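# Screw the lid onto the housing and return the tools

## Task

Pick up the lid from the tray (it is too wide for grip50) and lay it flat on the rim of the housing so the block under the lid sits inside the opening. Then take screws from the screw feeder, put one through every hole in the lid, and drive each in with the screwdriver motor until the motor halts on its own, shown as driver_stopped_at_torque=1. After that stop, do not turn or shift that screw again. If a screw was pressed in rather than turned, unscrew it completely and drive it again. No screw may be left inside the housing. When finished, release the lid, hang every tool back in the stand slot it came from, and move the arm (including any locked-on tool) well away from all tools.

## Robot and tools

ROBOT. One six-joint arm ends in a tool changer. Three tools hang in a stand: grip50 (small gripper), grip85 (larger gripper) and driver (screwdriver). tool_id shows which one is locked on, or none. A locked tool is treated as part of the arm.

FRAMES. The scene frame has its origin on the table top under the arm base, +z up, and +y to the left when looking along +x. Results report end_effector_position (m) and end_effector_quat_wxyz for the centre of the changer face, plus velocities. The face frame has +z pointing away from the arm. Tool points in mm in face axes: grip50 grip point (0, -25, 180); grip85 grip point (0, 0, 173) closed, 13 mm closer when fully open; both grippers close along face x; screwdriver key tip (66, 20, 345).

execute_actions. Argument actions: a list of actions. Each action is a table of 0 to 15 rows; each row runs one control step of 1/30 s, and if fewer than 15 rows are given the last one repeats to fill 15 steps. An empty list only returns the state and images. Every row has 16 numbers in [-1, 1], in this order: dx, dy, dz, rx, ry, rz, tool/lock, grip50_position, grip50_force_limit, grip50_speed, grip85_position, grip85_force_limit, grip85_speed, driver_spindle, driver_torque_limit, driver_sleeve_vacuum. The first six are an offset of the changer face, expressed in the face's own axes, from the face pose measured when that action began (for the first action of a call, the last pose reported in the scene). Every row is relative to that same start, not to the previous row. Scale: 1.0 equals 0.6 m or 180 degrees; rx, ry, rz form a single rotation vector. Per step the command is clipped to 70 mm and 16 degrees from the measured pose, so large offsets need several actions. The remaining ten numbers are absolute settings, not offsets.

Tool settings. lock: positive locks onto a plate resting on the face, negative unlocks, 0 keeps the last command; about 1 s. Gripper position: +1 fully open (50 or 85 mm); -1 closes until blocked (use -1 to grip and check object_status = 2). Force limit maps -1..+1 to 20 N up to 185 N (grip50) or 235 N (grip85). Speed maps -1..+1 to about 20..150 mm/s. driver_spindle: +1 is 500 rpm inward (clockwise), -1 reverse; it persists between actions, so finish actions with 0. driver_torque_limit maps -1..+1 to 0.3..1.2 N m. driver_sleeve_vacuum above 0.01 holds a screw in the sleeve; otherwise releases it. Tool-named commands only work once that tool is ready (its readings are numbers, not n/a).

move. Argument target: one 16-number row as above; the pose part is an offset from the pose in the latest result that shows one, in face axes. speed: m/s, 0.002 to 0.5, default 0.25 (rotation up to twice that in rad/s). blocking: false returns after 0.5 s while motion continues; then use wait or stop before new actions. Paths last 0.5 to 10 s and ignore obstacles; contact force grows with speed and with how far past the contact the target lies. The result adds a move: line (done, off_target, moving, held, fault) and limits (paced = clipped, held = some steps blocked).

wait: seconds 0 to 10. stop: brakes a running move. zoom_image: camera (cam_high, cam_low, cam_wrist) and region [x0, y0, x1, y1] in pixels, at most 504 by 504. finished_scene: scene = the current scene number; irreversible.

TOOL EXCHANGE. Bring the face onto the tool plate within about 1 mm of centre and 1 degree of tilt, with face -y toward the fork's open side. When plate_near = 1, lock and wait for locked = 1; the tool then starts up (grippers close then open). To remove, raise about 20 mm (10 to 30), slide at least 110 mm toward face -y out of the fork, then rise. Return by the reverse path; when in_stand = 1, stay still, unlock, wait for unlocked = 1. Unlocking elsewhere is refused (unlock_refused = 1). Slots are 180 mm apart; fork arms lie 40 to 70 mm either side along face x, fronts 45 mm toward the open side, tops 18 mm below the plate face. The driver's muffler passes just outside the +x fork arm.

SCREWING. Press the key onto the screw head plus 2 mm, turn slowly (spindle around ±0.2 or less) to engage, and follow the screw down 0.7 mm per turn. The motor stops at 95 % of the torque limit and sets driver_stopped_at_torque = 1; restarting needs spindle at 0 or negative for 0.5 s. driver_screw_detected = 1 means a screw seals the sleeve (vacuum above 30 kPa). driver_turns counts turns, positive inward; if it does not fall while loosening, raise the torque limit.

RESULTS. object_status: 0 moving, 1 stopped opening, 2 stopped closing, 3 at target or pads met. position_measured is in counts (grip50 opening ≈ (250 − counts) × 0.202 mm; grip85 78≈60 mm, 130≈40, 180≈20, 230 closed). Hand target is the pose the controller is chasing; pose unreachable means the clearance check altered the command; HELD marks restrained steps.

AVOID. Joint load limits (N m): waist 54, shoulder 54, elbow 45, forearm roll 24.3, wrist pitch 17.1, wrist roll 17.1; exceeding one triggers a fault and 10 s halt. Watch MOTOR HOT (65 °C) before overheating at 80 °C. Never drop, slam or push things hard, and never let anything leave the table.

Each tool is called after "Request:" by a JSON object that holds its "name" and its "arguments", one argument or row to a line.

## Session

Request:
{"name": "execute_actions", "arguments": {
  "actions": []
}}

Scene clock: 0.00 s.
end_effector_position=(+0.4586, -0.0205, +0.3200) locked=0 unlocked=1 plate_near=0 in_stand=0 unlock_refused=0 tool_id=none grip50_position_measured=n/a grip50_object_status=n/a grip85_position_measured=n/a grip85_object_status=n/a driver_sleeve_vacuum_kpa=n/a driver_screw_detected=n/a driver_stopped_at_torque=n/a driver_turns=n/a end_effector_quat_wxyz=(-0.002, +0.721, +0.693, +0.003) end_effector_velocity=(+0.001, +0.000, +0.000) end_effector_angular_velocity=(-0.000, -0.002, +0.001)
Joint positions: [-0.001 -0.271 -0.835  0.002 -0.563 -0.003]
Joint velocities: [ 0.001  0.    -0.001 -0.     0.002 -0.   ]
Joint torques (N m, as the arm reports them, + toward a larger angle): no reading
Motor temperatures (°C, as the motors report them): [30 29 35 32 39 39]
Hand target: +0.459, -0.021, +0.320; -0.002, +0.721, +0.693, +0.003

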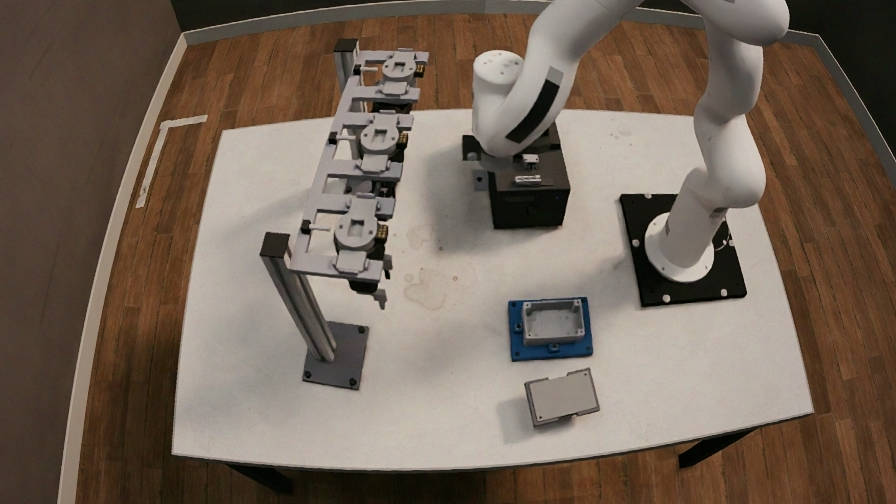

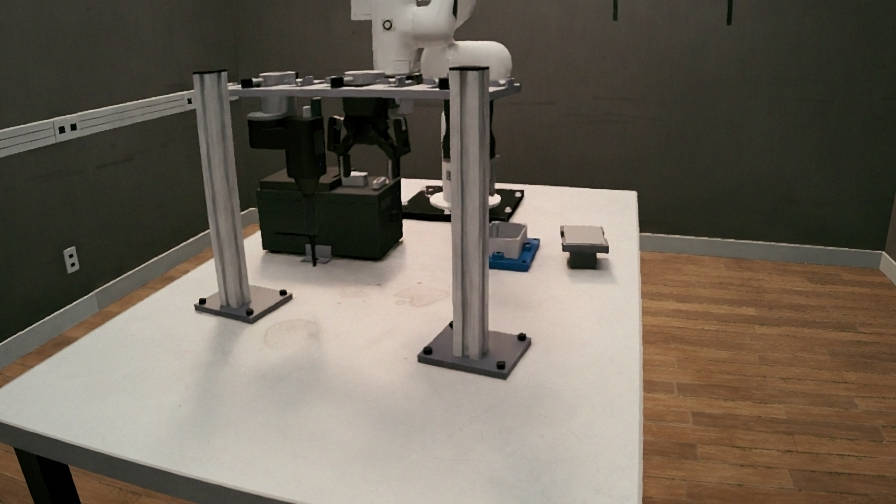

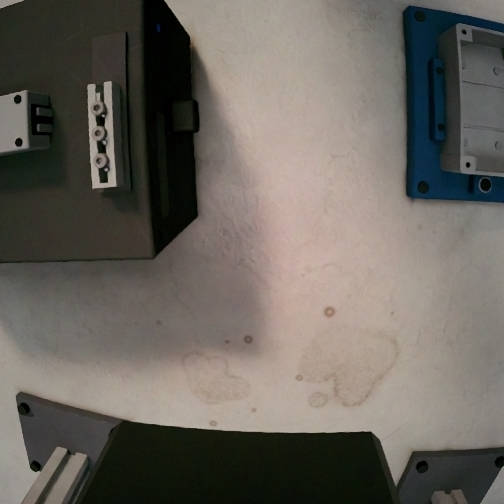

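Request:
{"name": "zoom_image", "arguments": {
  "camera": "cam_high",
  "region": [240, 30, 480, 320]
}}

Request:
{"name": "zoom_image", "arguments": {
  "camera": "cam_high",
  "region": [480, 270, 640, 440]
}}

Request:
{"name": "zoom_image", "arguments": {
  "camera": "cam_low",
  "region": [180, 50, 640, 300]
}}

Region (240, 30, 480, 320) of cam_high's 896x504 image, scaled by 1.738, with more detail than that image has; it fills the left 417 columns of this view, and the rest is white.

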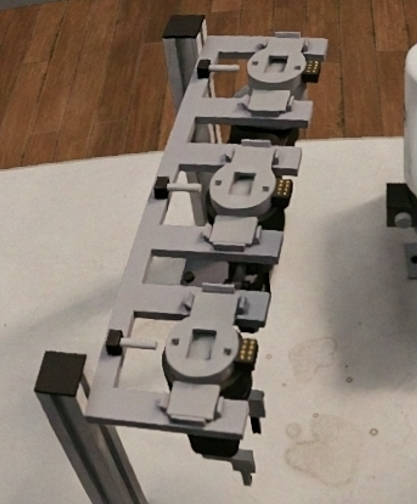

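Region (480, 270, 640, 440) of cam_high's 896x504 image, scaled by 2.965, with more detail than that image has; it fills the left 474 columns of this view, and the rest is white.

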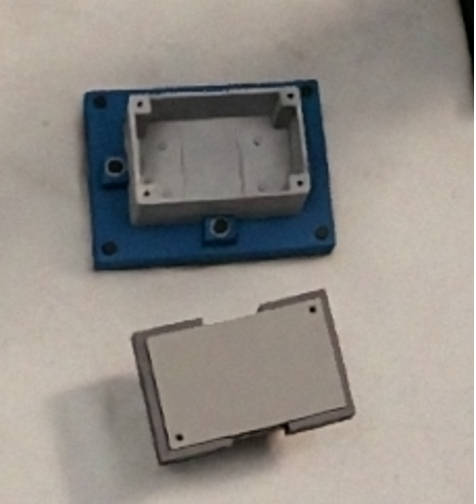

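Region (180, 50, 640, 300) of cam_low's 896x504 image, scaled by 1.096, with more detail than that image has; it fills the top 274 rows of this view, and the rest is white.

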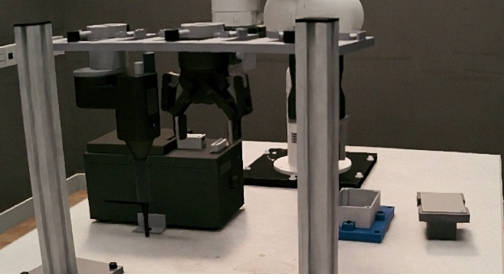

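Request:
{"name": "move", "arguments": {
  "target": [0,0,-0.35,0,0,0,0,1,0,0,1,0,0,0,0,0],
  "speed": 0.25
}}

Scene clock: 56.90 s.
end_effector_position=(+0.4583, -0.0217, +0.5294) locked=0 unlocked=1 plate_near=0 in_stand=0 unlock_refused=0 tool_id=none grip50_position_measured=n/a grip50_object_status=n/a grip85_position_measured=n/a grip85_object_status=n/a driver_sleeve_vacuum_kpa=n/a driver_screw_detected=n/a driver_stopped_at_torque=n/a driver_turns=n/a end_effector_quat_wxyz=(-0.002, +0.721, +0.693, +0.003) end_effector_velocity=(+0.000, -0.000, +0.002) end_effector_angular_velocity=(+0.000, -0.000, +0.001)
Joint positions: [-0.001 -0.039 -1.084  0.002 -1.044 -0.003]
Joint velocities: [-0.     0.    -0.005  0.    -0.005 -0.001]
Joint torques (N m, as the arm reports them, + toward a larger angle): [ -1.31  22.48 -18.22   0.31  -0.11  -0.28]
Motor temperatures (°C, as the motors report them): [30 30 36 32 39 39]
Hand target: +0.458, -0.022, +0.530; -0.002, +0.721, +0.693, +0.003
Off the commanded pose: 0.001 m, 0 deg.
move: done
camera_calibration (this result's frames):
cam_wrist: T_world_to_cam=[[-0.00352117, 0.999983, -0.0045409, 0.0218217], [0.971068, 0.00450357, 0.238762, -0.51169], [0.238778, -0.0035688, -0.971068, 0.450992], [0, 0, 0, 1]] pos_world=[0.389276, -0.0179074, 0.560215]

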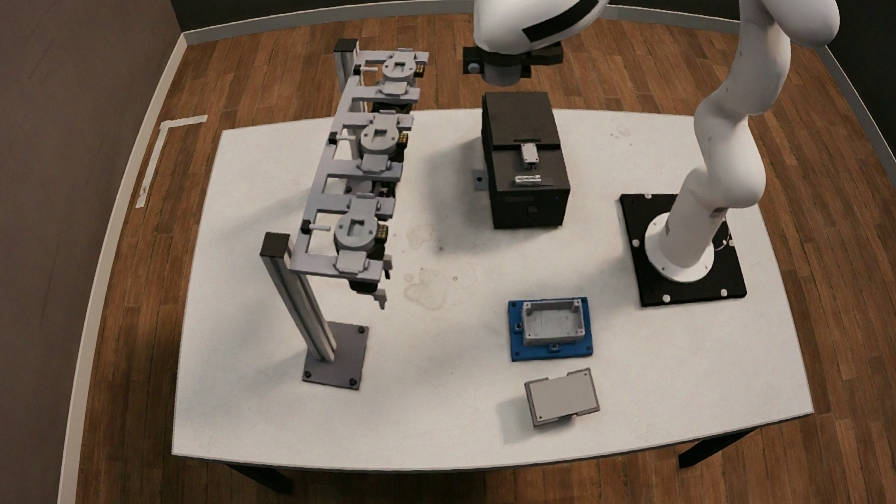

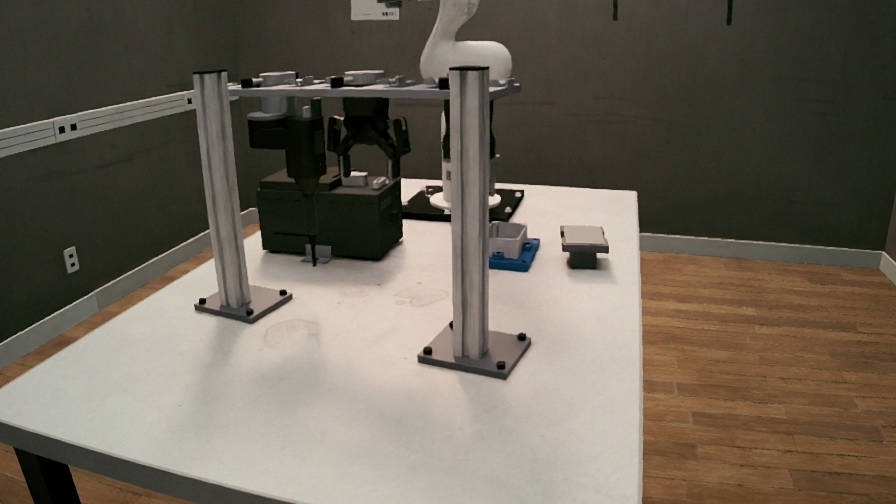

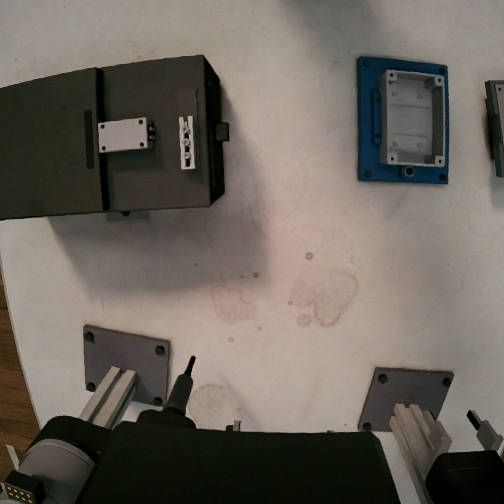

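Request:
{"name": "move", "arguments": {
  "target": [0,0.25,0,0,0,0,0,1,0,0,1,0,0,0,0,0],
  "speed": 0.25
}}

Scene clock: 75.43 s.
end_effector_position=(+0.6079, -0.0279, +0.5296) locked=0 unlocked=1 plate_near=0 in_stand=0 unlock_refused=0 tool_id=none grip50_position_measured=n/a grip50_object_status=n/a grip85_position_measured=n/a grip85_object_status=n/a driver_sleeve_vacuum_kpa=n/a driver_screw_detected=n/a driver_stopped_at_torque=n/a driver_turns=n/a end_effector_quat_wxyz=(-0.002, +0.721, +0.693, +0.003) end_effector_velocity=(+0.001, +0.000, +0.000) end_effector_angular_velocity=(+0.000, -0.002, +0.001)
Joint positions: [-0.001 -0.422 -1.544  0.002 -1.121 -0.003]
Joint velocities: [ 0.001 -0.002 -0.004  0.     0.    -0.   ]
Joint torques (N m, as the arm reports them, + toward a larger angle): [ -1.85  41.93 -17.69   0.49  -0.11  -0.29]
Motor temperatures (°C, as the motors report them): [30 30 36 32 39 39]
Hand target: +0.608, -0.028, +0.529; -0.002, +0.721, +0.693, +0.003
Off the commanded pose: 0.000 m, 0 deg.
move: done
camera_calibration (this result's frames):
cam_wrist: T_world_to_cam=[[-0.00364271, 0.999983, -0.00449124, 0.028545], [0.971037, 0.00461017, 0.238886, -0.657086], [0.238903, -0.00349096, -0.971037, 0.415329], [0, 0, 0, 1]] pos_world=[0.538935, -0.0240653, 0.560397]

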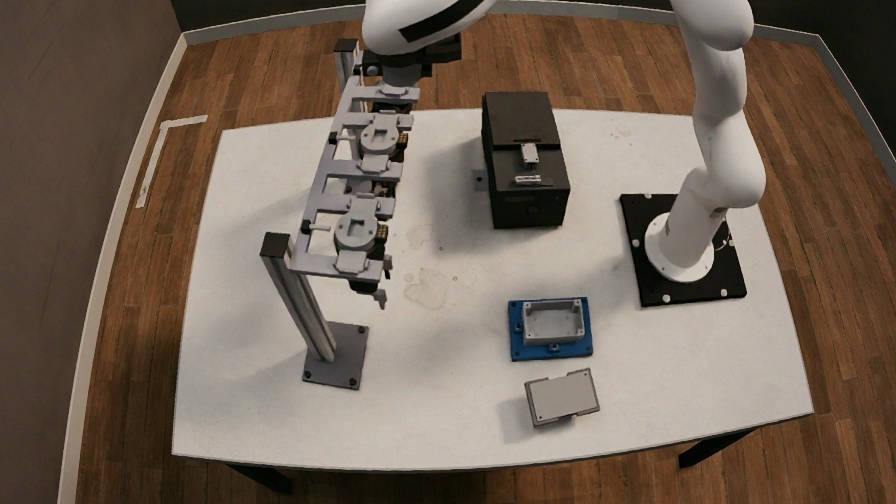

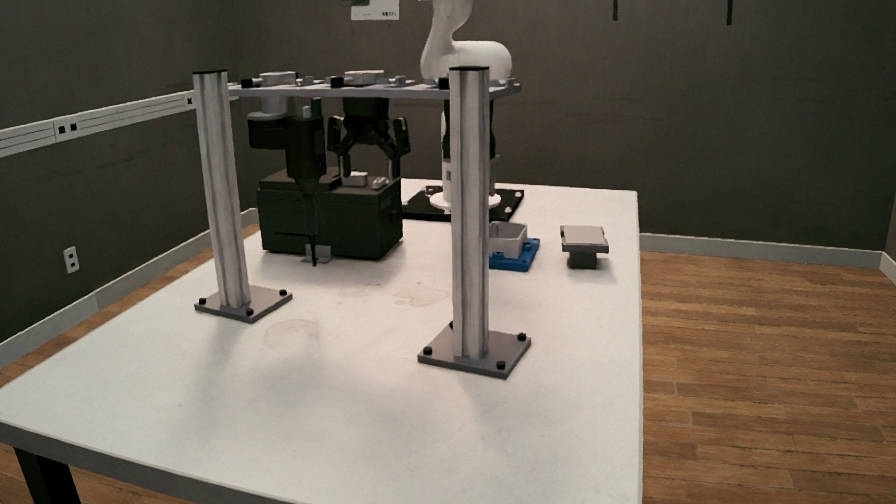

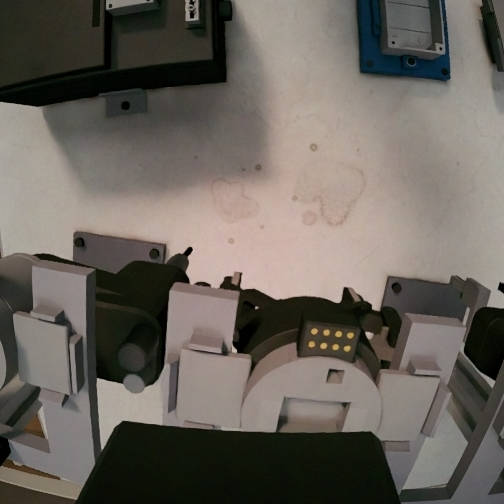

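Request:
{"name": "move", "arguments": {
  "target": [0.05,0.11,0,0,0,0,0,1,0,0,1,0,0,0,0,0],
  "speed": 0.2
}}

Scene clock: 101.07 s.
end_effector_position=(+0.6749, -0.0007, +0.5300) locked=0 unlocked=1 plate_near=0 in_stand=0 unlock_refused=0 tool_id=none grip50_position_measured=n/a grip50_object_status=n/a grip85_position_measured=n/a grip85_object_status=n/a driver_sleeve_vacuum_kpa=n/a driver_screw_detected=n/a driver_stopped_at_torque=n/a driver_turns=n/a end_effector_quat_wxyz=(-0.002, +0.721, +0.693, +0.003) end_effector_velocity=(+0.001, +0.000, -0.001) end_effector_angular_velocity=(-0.001, +0.001, +0.001)
Joint positions: [ 0.043 -0.611 -1.813  0.002 -1.201  0.042]
Joint velocities: [ 0.    -0.004 -0.004 -0.001 -0.002  0.   ]
Joint torques (N m, as the arm reports them, + toward a larger angle): [ -1.12  49.16 -18.15   0.21   0.03  -0.25]
Motor temperatures (°C, as the motors report them): [30 30 36 32 39 39]
Hand target: +0.675, -0.001, +0.530; -0.002, +0.721, +0.693, +0.003
Off the commanded pose: 0.000 m, 0 deg.
move: done
camera_calibration (this result's frames):
cam_wrist: T_world_to_cam=[[-0.00368525, 0.999984, -0.00438326, 0.00157229], [0.971023, 0.00462588, 0.238943, -0.722387], [0.238959, -0.00337568, -0.971024, 0.399694], [0, 0, 0, 1]] pos_world=[0.605949, 0.00311866, 0.560729]

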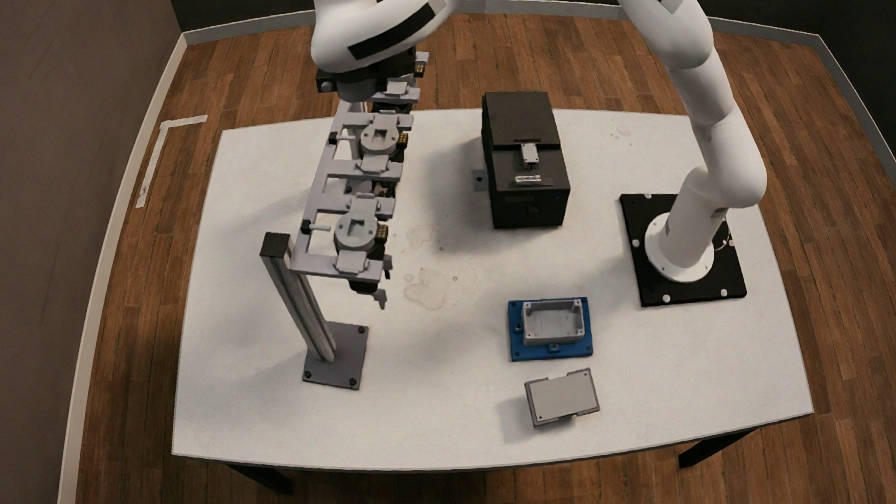

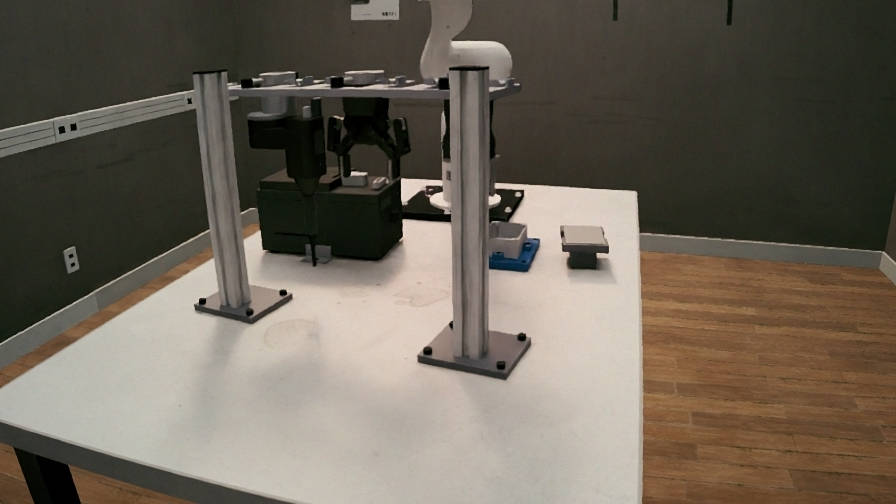

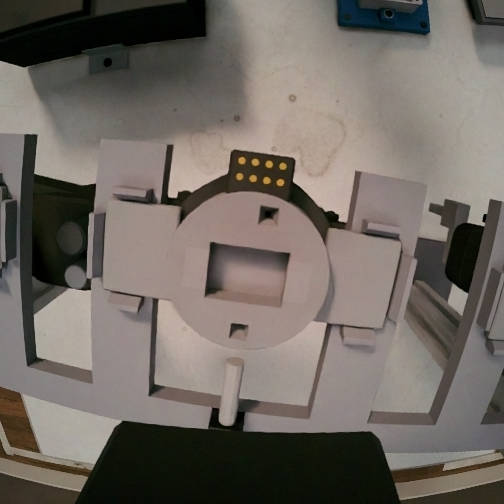

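Request:
{"name": "move", "arguments": {
  "target": [0.0005,-0.0365,0.075,0,0,0.0283,0,1,0,0,1,0,0,0,0,0],
  "speed": 0.15
}}

Scene clock: 142.03 s.
end_effector_position=(+0.6532, +0.0008, +0.4852) locked=0 unlocked=1 plate_near=0 in_stand=0 unlock_refused=0 tool_id=none grip50_position_measured=n/a grip50_object_status=n/a grip85_position_measured=n/a grip85_object_status=n/a driver_sleeve_vacuum_kpa=n/a driver_screw_detected=n/a driver_stopped_at_torque=n/a driver_turns=n/a end_effector_quat_wxyz=(-0.002, +0.751, +0.660, +0.003) end_effector_velocity=(-0.000, -0.000, -0.001) end_effector_angular_velocity=(-0.001, -0.002, -0.004)
Joint positions: [ 0.045 -0.56  -1.638  0.002 -1.077  0.132]
Joint velocities: [ 0.     0.002  0.005 -0.001  0.006  0.004]
Joint torques (N m, as the arm reports them, + toward a larger angle): [ -2.99  46.34 -17.25   0.59   0.    -0.24]
Motor temperatures (°C, as the motors report them): [30 31 37 32 39 39]
Hand target: +0.653, +0.001, +0.485; -0.002, +0.751, +0.660, +0.003
Off the commanded pose: 0.000 m, 0 deg.
move: done
camera_calibration (this result's frames):
cam_wrist: T_world_to_cam=[[0.0851038, 0.996363, -0.0042959, -0.0581949], [0.967688, -0.0816259, 0.238574, -0.688182], [0.237356, -0.0244606, -0.971115, 0.362555], [0, 0, 0, 1]] pos_world=[0.584844, 0.010678, 0.516015]

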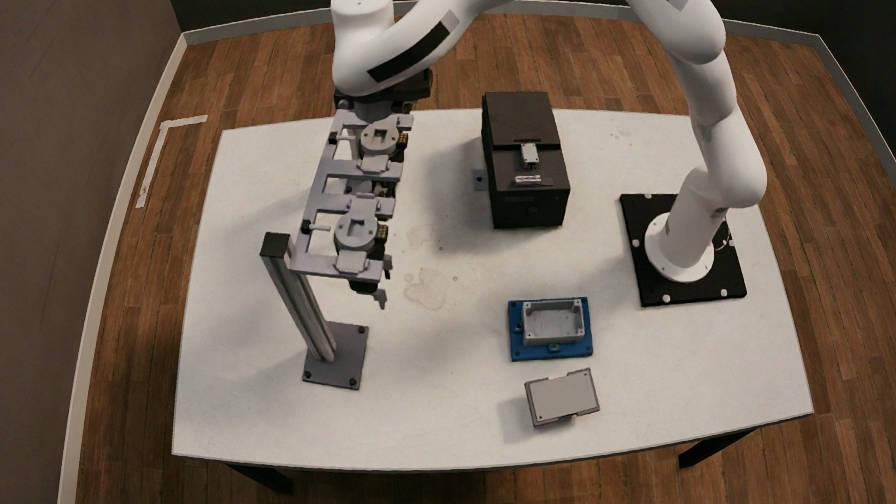

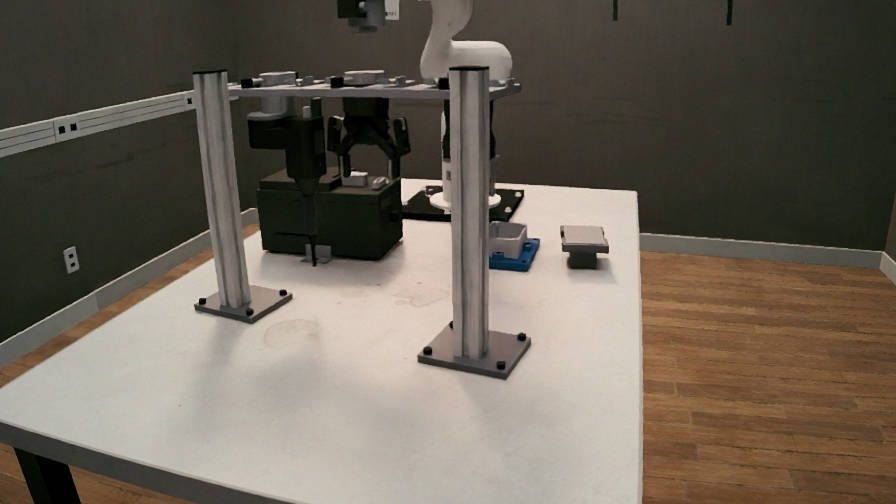

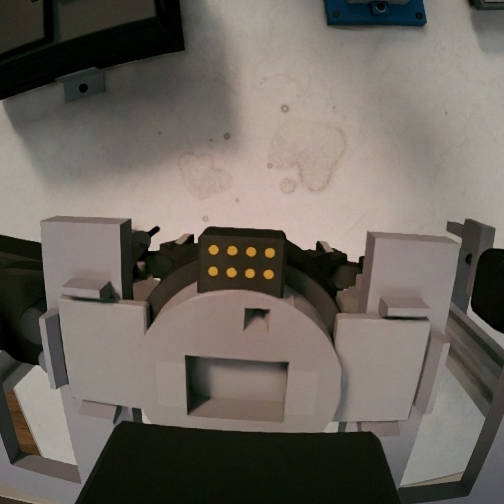

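Request:
{"name": "zoom_image", "arguments": {
  "camera": "cam_wrist",
  "region": [120, 220, 372, 440]
}}

Region (120, 220, 372, 440) of cam_wrist's 504x504 image, scaled by 2.000, with more detail than that image has; it fills the top 440 rows of this view, and the rest is white.

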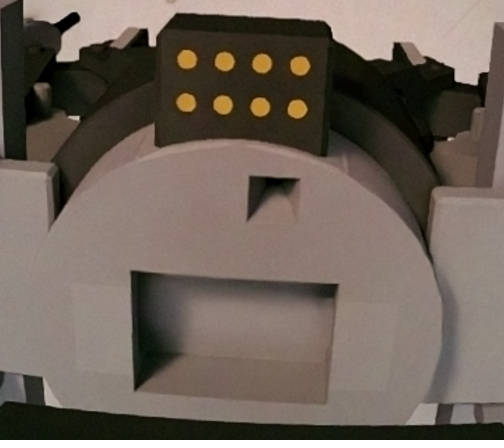

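Request:
{"name": "move", "arguments": {
  "target": [-0.001,0.001,0.118,0,0,0,0,1,0,0,1,0,0,0,0,0],
  "speed": 0.06
}}

Scene clock: 171.33 s.
end_effector_position=(+0.6548, +0.0006, +0.4213) locked=0 unlocked=1 plate_near=0 in_stand=0 unlock_refused=0 tool_id=none grip50_position_measured=n/a grip50_object_status=n/a grip85_position_measured=n/a grip85_object_status=n/a driver_sleeve_vacuum_kpa=n/a driver_screw_detected=n/a driver_stopped_at_torque=n/a driver_turns=n/a end_effector_quat_wxyz=(+0.000, +0.751, +0.660, +0.006) end_effector_velocity=(+0.000, +0.000, +0.001) end_effector_angular_velocity=(+0.000, -0.010, +0.000)
Joint positions: [ 0.044 -0.598 -1.55   0.002 -0.942  0.131]
Joint velocities: [ 0.     0.004  0.005  0.     0.01  -0.   ]
Joint torques (N m, as the arm reports them, + toward a larger angle): [-2.42 -6.92  0.17 -0.49  3.79 -0.07]
Motor temperatures (°C, as the motors report them): [30 31 37 32 39 39]
Hand target: +0.654, +0.001, +0.414; -0.002, +0.751, +0.660, +0.003
Off the commanded pose: 0.007 m, 0 deg.
move: off_target
camera_calibration (this result's frames):
cam_wrist: T_world_to_cam=[[0.0852162, 0.996356, -0.00355982, -0.0587605], [0.965687, -0.0817124, 0.246519, -0.676533], [0.24533, -0.0244451, -0.969131, 0.294011], [0, 0, 0, 1]] pos_world=[0.586197, 0.0104524, 0.451504]

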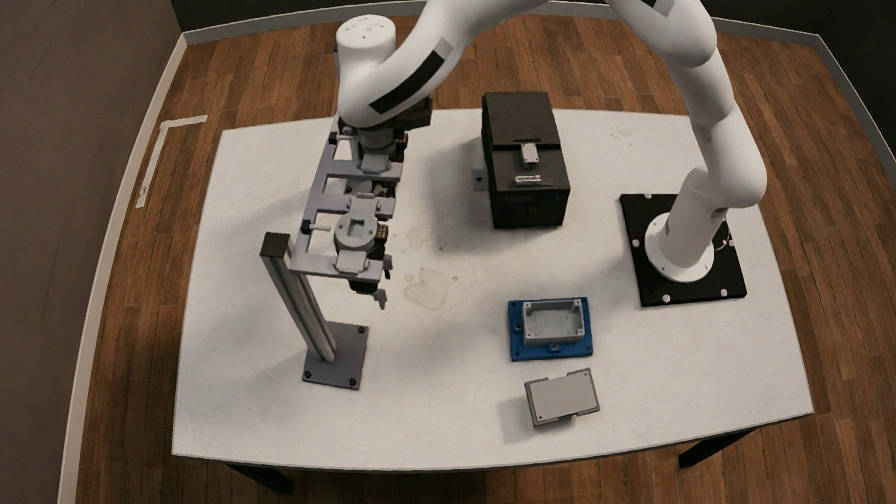

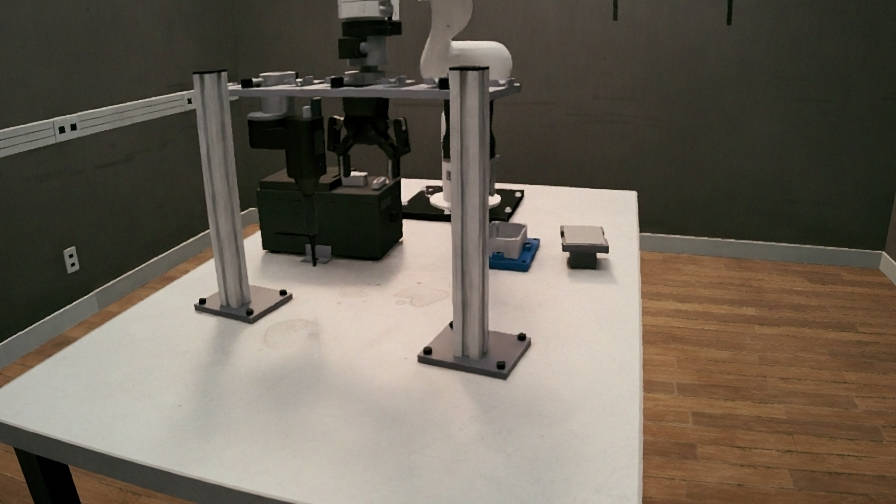

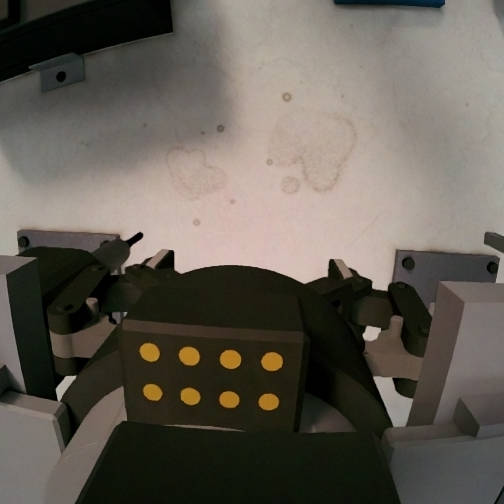

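Request:
{"name": "execute_actions", "arguments": {
  "actions": [
    [[0,0,-0.005,0,0,0,0,1,0,0,1,0,0,0,0,0]]
  ]
}}

Request:
{"name": "zoom_image", "arguments": {
  "camera": "cam_low",
  "region": [310, 10, 430, 110]
}}

Scene clock: 181.43 s.
end_effector_position=(+0.6545, +0.0005, +0.4229) locked=0 unlocked=1 plate_near=0 in_stand=0 unlock_refused=0 tool_id=none grip50_position_measured=n/a grip50_object_status=n/a grip85_position_measured=n/a grip85_object_status=n/a driver_sleeve_vacuum_kpa=n/a driver_screw_detected=n/a driver_stopped_at_torque=n/a driver_turns=n/a end_effector_quat_wxyz=(-0.000, +0.751, +0.660, +0.005) end_effector_velocity=(+0.002, -0.000, +0.006) end_effector_angular_velocity=(+0.001, -0.009, -0.001)
Joint positions: [ 0.044 -0.597 -1.552  0.002 -0.948  0.131]
Joint velocities: [-0.001  0.004 -0.007  0.001 -0.002  0.   ]
Joint torques (N m, as the arm reports them, + toward a larger angle): [ -2.55  48.73 -17.77   0.29  -0.06  -0.21]
Motor temperatures (°C, as the motors report them): [30 31 37 32 39 39]
Hand target: +0.655, +0.001, +0.424; +0.000, +0.751, +0.660, +0.006
Off the commanded pose: 0.001 m, 0 deg.
Step readings (end_effector_position):
0: (+0.6555, +0.0005, +0.4213)
1: (+0.6555, +0.0005, +0.4213)
2: (+0.6555, +0.0005, +0.4220)
4: (+0.6554, +0.0005, +0.4224)
8: (+0.6547, +0.0004, +0.4225)
15: end_effector_position above
camera_calibration (this result's frames):
cam_wrist: T_world_to_cam=[[0.0852059, 0.996356, -0.00381262, -0.058556], [0.966245, -0.081696, 0.244329, -0.676047], [0.243127, -0.0245022, -0.969685, 0.297384], [0, 0, 0, 1]] pos_world=[0.585914, 0.0103989, 0.453323]

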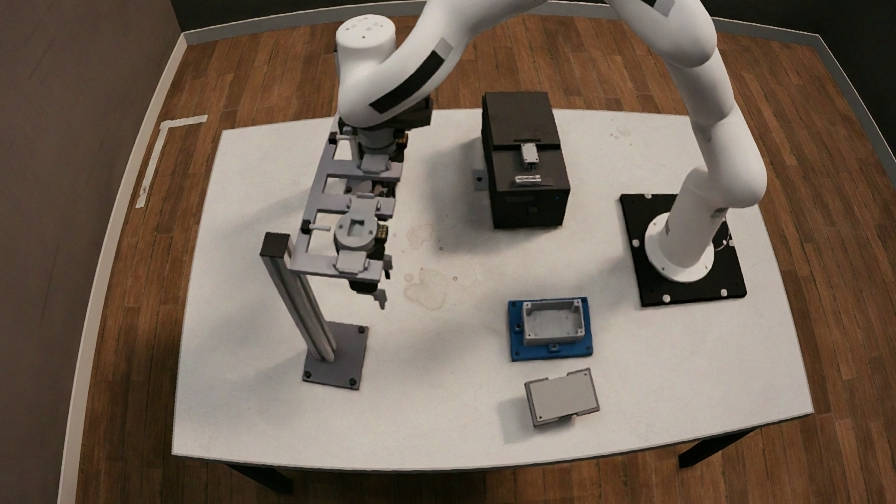

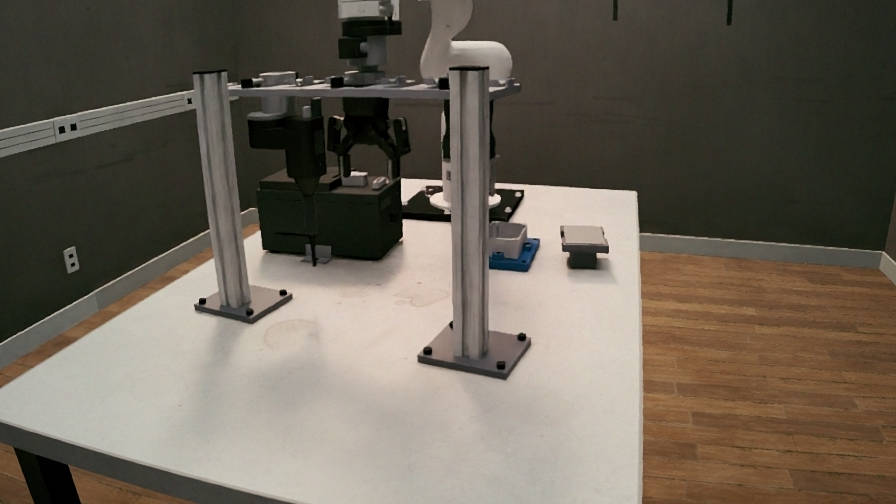

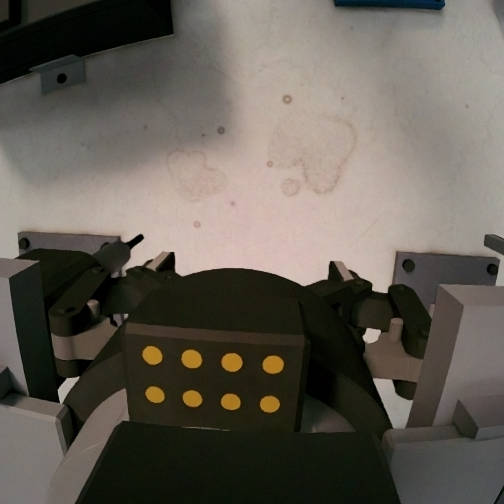

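Region (310, 10, 430, 110) of cam_low's 896x504 image, scaled by 4.200, with more detail than that image has.

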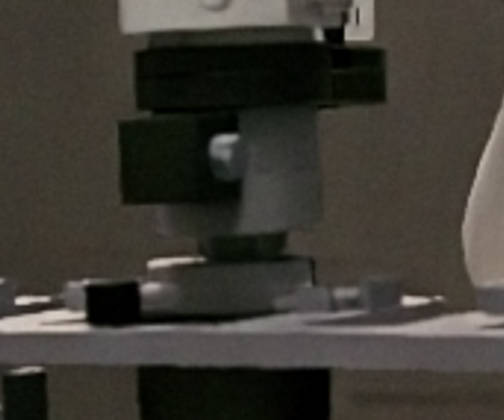

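Request:
{"name": "execute_actions", "arguments": {
  "actions": [
    [[0,0,-0.01,0,0,0,0,1,0,0,1,0,0,0,0,0]],
    [[-0.0067,-0.0017,0,0,0,0,0,1,0,0,1,0,0,0,0,0]]
  ]
}}

Scene clock: 289.80 s.
end_effector_position=(+0.6529, -0.0034, +0.4289) locked=0 unlocked=1 plate_near=0 in_stand=0 unlock_refused=0 tool_id=none grip50_position_measured=n/a grip50_object_status=n/a grip85_position_measured=n/a grip85_object_status=n/a driver_sleeve_vacuum_kpa=n/a driver_screw_detected=n/a driver_stopped_at_torque=n/a driver_turns=n/a end_effector_quat_wxyz=(-0.000, +0.751, +0.660, +0.005) end_effector_velocity=(-0.000, -0.000, +0.000) end_effector_angular_velocity=(+0.000, -0.001, -0.000)
Joint positions: [ 0.038 -0.589 -1.553  0.002 -0.957  0.125]
Joint velocities: [-0.     0.001  0.001  0.     0.001 -0.   ]
Joint torques (N m, as the arm reports them, + toward a larger angle): [ -0.99  47.22 -18.15   0.45   0.1   -0.16]
Motor temperatures (°C, as the motors report them): [30 31 37 32 39 39]
Hand target: +0.653, -0.003, +0.429; -0.000, +0.751, +0.660, +0.005
Off the commanded pose: 0.000 m, 0 deg.
Step readings (end_effector_position; steps 1 to 15: 1st action; 16 to 30: 2nd action):
0: (+0.6548, +0.0005, +0.4243)
1: (+0.6548, +0.0005, +0.4243)
2: (+0.6546, +0.0005, +0.4248)
4: (+0.6545, +0.0005, +0.4272)
8: (+0.6545, +0.0005, +0.4289)
15: (+0.6544, +0.0005, +0.4289)
16: (+0.6544, +0.0004, +0.4289)
17: (+0.6542, -0.0001, +0.4289)
19: (+0.6534, -0.0020, +0.4288)
23: (+0.6529, -0.0033, +0.4289)
30: end_effector_position above
camera_calibration (this result's frames):
cam_wrist: T_world_to_cam=[[0.0851727, 0.996359, -0.00381493, -0.054521], [0.96626, -0.0816644, 0.24428, -0.676277], [0.243079, -0.0244922, -0.969697, 0.303448], [0, 0, 0, 1]] pos_world=[0.584341, 0.0065268, 0.459246]

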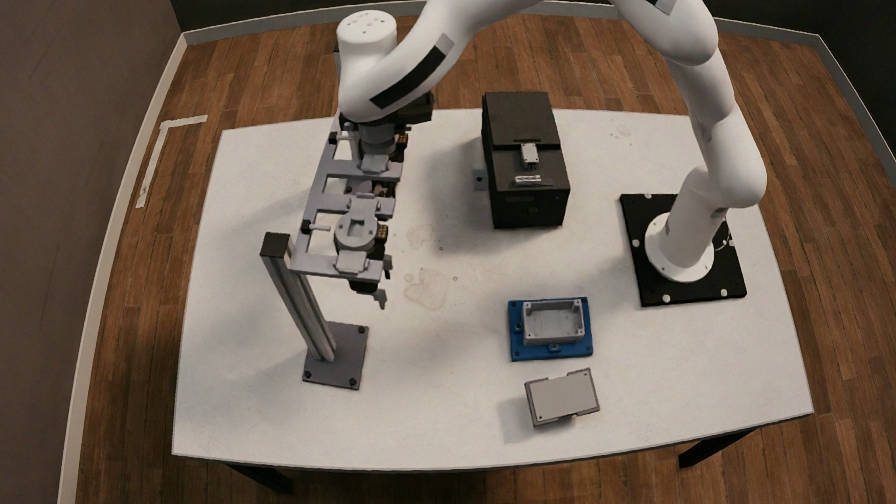

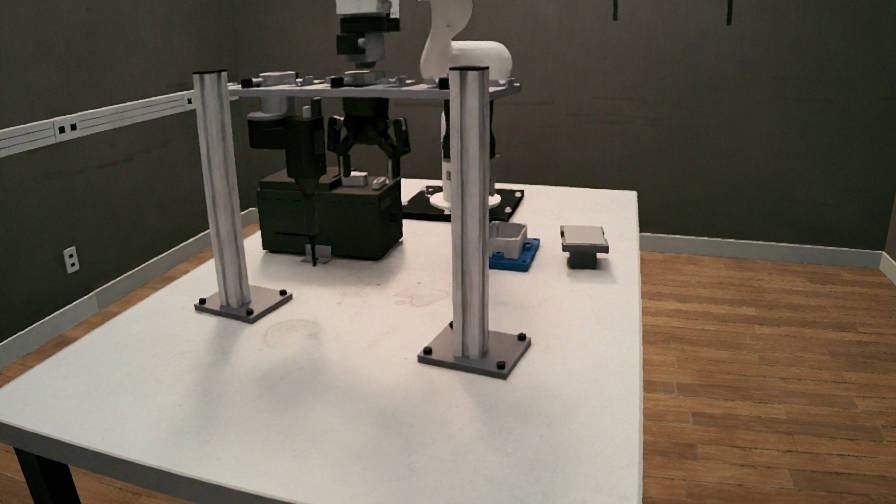

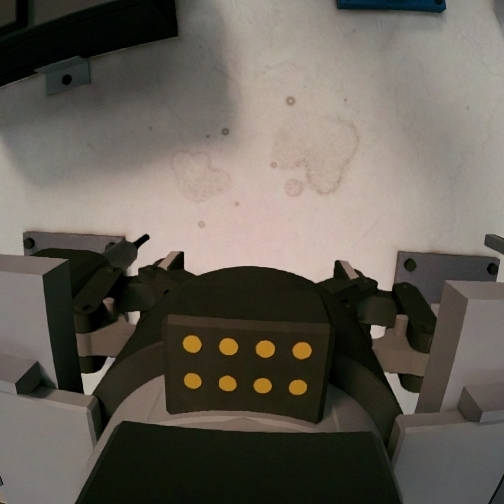

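Request:
{"name": "zoom_image", "arguments": {
  "camera": "cam_low",
  "region": [310, 10, 430, 110]
}}

Request:
{"name": "execute_actions", "arguments": {
  "actions": [
    [[0,0,0.012,0,0,0,0,1,0,0,1,0,0,0,0,0]],
    [[0,0,0.005,0,0,0,0,1,0,0,1,0,0,0,0,0]]
  ]
}}

Region (310, 10, 430, 110) of cam_low's 896x504 image, scaled by 4.200, with more detail than that image has.

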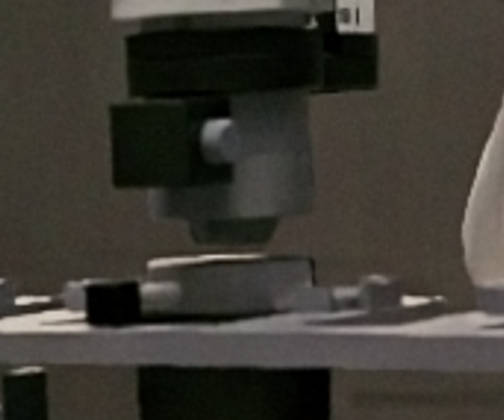

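Scene clock: 304.33 s.
end_effector_position=(+0.6534, -0.0033, +0.4207) locked=0 unlocked=1 plate_near=0 in_stand=0 unlock_refused=0 tool_id=none grip50_position_measured=n/a grip50_object_status=n/a grip85_position_measured=n/a grip85_object_status=n/a driver_sleeve_vacuum_kpa=n/a driver_screw_detected=n/a driver_stopped_at_torque=n/a driver_turns=n/a end_effector_quat_wxyz=(+0.001, +0.751, +0.660, +0.007) end_effector_velocity=(-0.001, -0.001, -0.002) end_effector_angular_velocity=(-0.000, +0.004, -0.001)
Joint positions: [ 0.038 -0.595 -1.543  0.002 -0.938  0.125]
Joint velocities: [-0.001 -0.001  0.002 -0.    -0.001 -0.   ]
Joint torques (N m, as the arm reports them, + toward a larger angle): [-1.21 12.06 -5.3  -0.15  1.   -0.29]
Motor temperatures (°C, as the motors report them): [30 31 37 32 39 39]
Hand target: +0.653, -0.003, +0.419; -0.000, +0.751, +0.660, +0.005
Off the commanded pose: 0.002 m, 0 deg.
Step readings (end_effector_position; steps 1 to 15: 1st action; 16 to 30: 2nd action):
0: (+0.6529, -0.0034, +0.4289)
1: (+0.6529, -0.0034, +0.4288)
2: (+0.6530, -0.0034, +0.4281)
4: (+0.6529, -0.0034, +0.4244)
8: (+0.6528, -0.0033, +0.4217)
15: (+0.6530, -0.0033, +0.4217)
16: (+0.6529, -0.0033, +0.4217)
17: (+0.6530, -0.0033, +0.4214)
19: (+0.6533, -0.0033, +0.4212)
23: (+0.6535, -0.0033, +0.4210)
30: end_effector_position above
camera_calibration (this result's frames):
cam_wrist: T_world_to_cam=[[0.0852334, 0.996355, -0.00351566, -0.054817], [0.965476, -0.081719, 0.247344, -0.675528], [0.246155, -0.0244762, -0.968921, 0.293043], [0, 0, 0, 1]] pos_world=[0.584744, 0.00658634, 0.450831]

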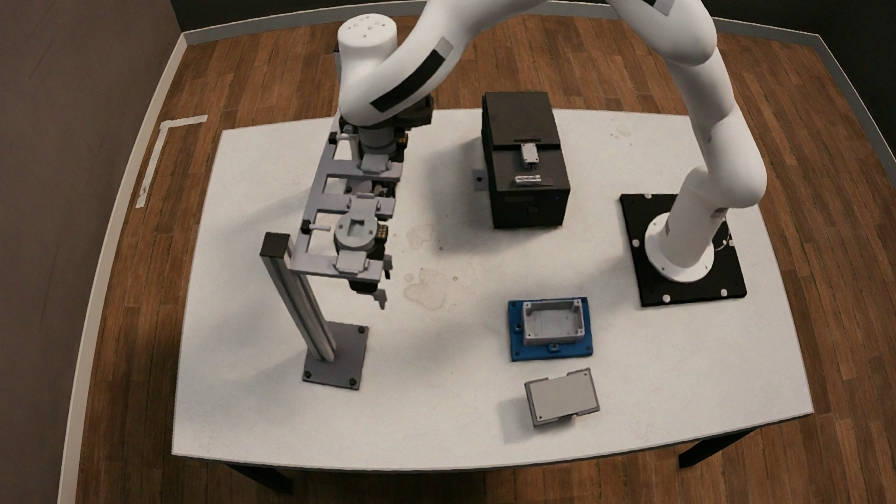

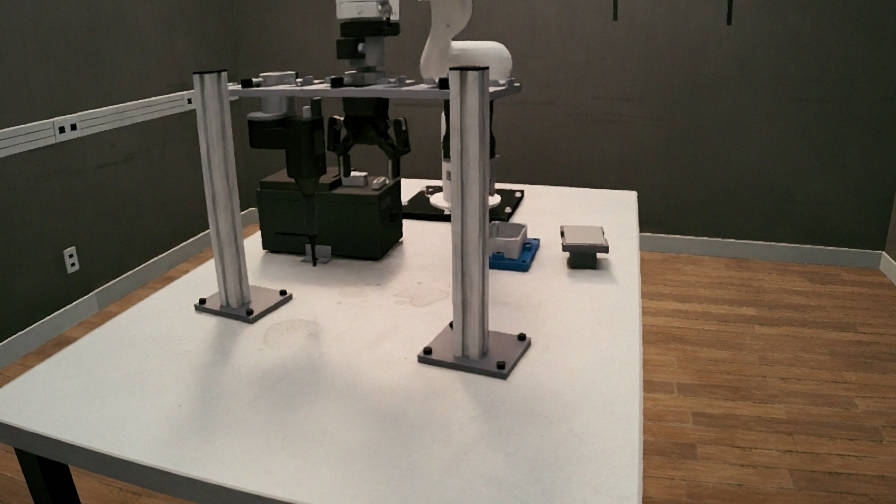

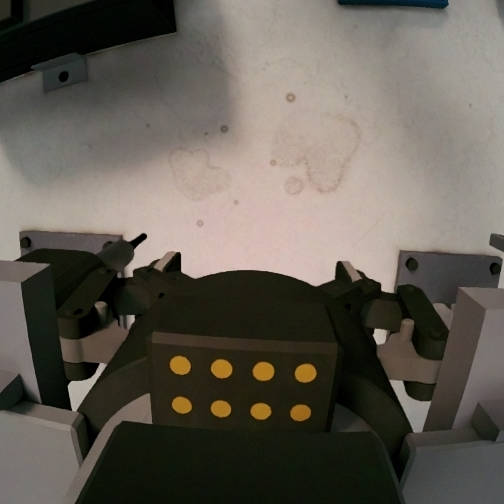

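Request:
{"name": "execute_actions", "arguments": {
  "actions": [
    [[0,0,-0.012,0,0,0,0,1,0,0,1,0,0,0,0,0]]
  ]
}}

Request:
{"name": "zoom_image", "arguments": {
  "camera": "cam_high",
  "region": [320, 80, 440, 180]
}}

Scene clock: 317.60 s.
end_effector_position=(+0.6532, -0.0034, +0.4272) locked=0 unlocked=1 plate_near=0 in_stand=0 unlock_refused=0 tool_id=none grip50_position_measured=n/a grip50_object_status=n/a grip85_position_measured=n/a grip85_object_status=n/a driver_sleeve_vacuum_kpa=n/a driver_screw_detected=n/a driver_stopped_at_torque=n/a driver_turns=n/a end_effector_quat_wxyz=(+0.000, +0.751, +0.660, +0.006) end_effector_velocity=(+0.001, +0.000, +0.004) end_effector_angular_velocity=(+0.000, -0.005, +0.001)
Joint positions: [ 0.038 -0.59  -1.551  0.002 -0.952  0.125]
Joint velocities: [ 0.     0.003 -0.004  0.001 -0.002 -0.001]
Joint torques (N m, as the arm reports them, + toward a larger angle): [ -1.04  47.7  -17.31   0.56  -0.06  -0.23]
Motor temperatures (°C, as the motors report them): [30 31 37 32 39 39]
Hand target: +0.653, -0.003, +0.428; +0.001, +0.751, +0.660, +0.007
Off the commanded pose: 0.001 m, 0 deg.
Step readings (end_effector_position):
0: (+0.6535, -0.0033, +0.4207)
1: (+0.6535, -0.0033, +0.4207)
2: (+0.6535, -0.0033, +0.4213)
4: (+0.6526, -0.0034, +0.4220)
8: (+0.6528, -0.0034, +0.4252)
15: end_effector_position above
camera_calibration (this result's frames):
cam_wrist: T_world_to_cam=[[0.0852105, 0.996356, -0.00361003, -0.0546716], [0.96573, -0.0816986, 0.246356, -0.676721], [0.245164, -0.0244784, -0.969173, 0.300192], [0, 0, 0, 1]] pos_world=[0.584592, 0.00653346, 0.457454]

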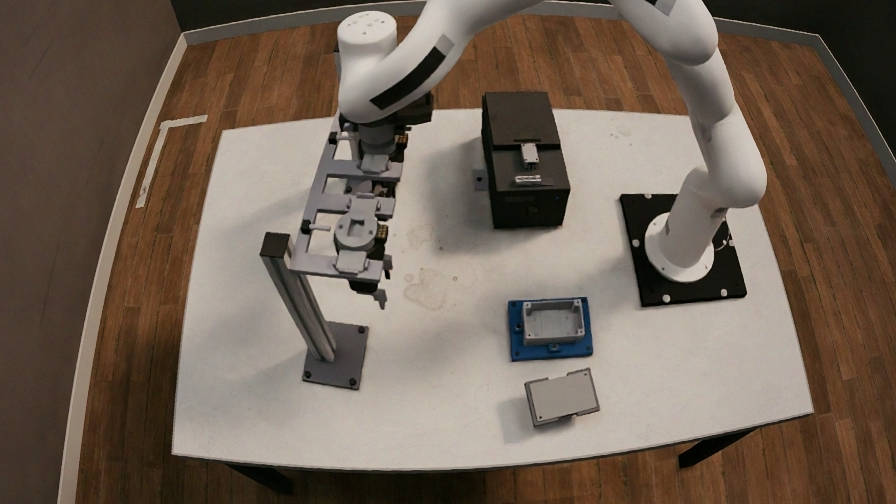

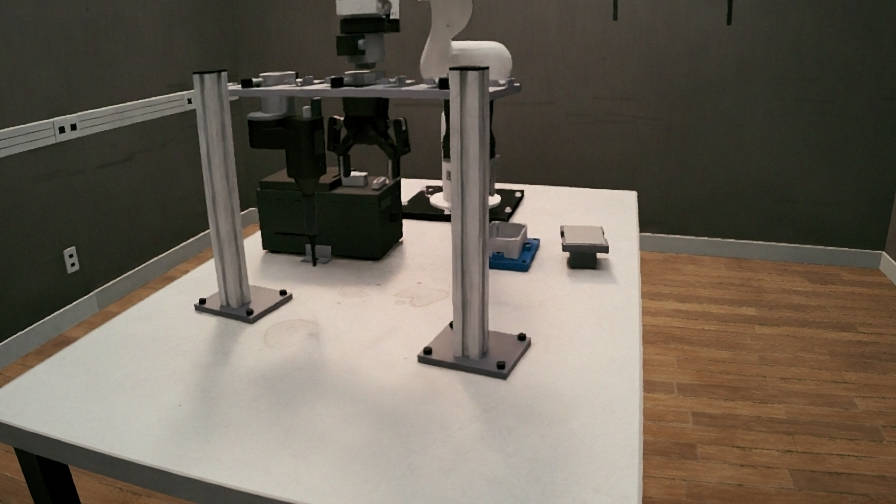

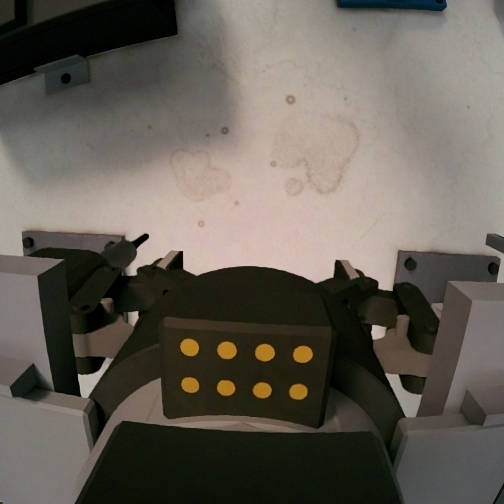

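Region (320, 80, 440, 180) of cam_high's 896x504 image, scaled by 4.200, with more detail than that image has.

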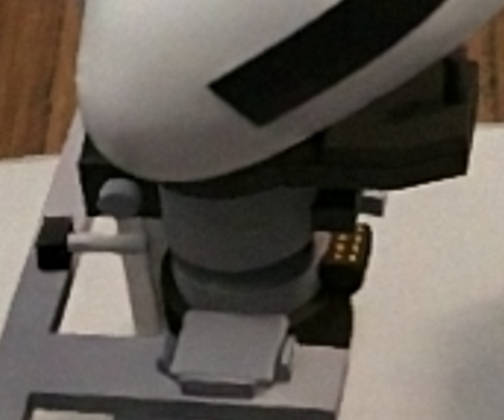

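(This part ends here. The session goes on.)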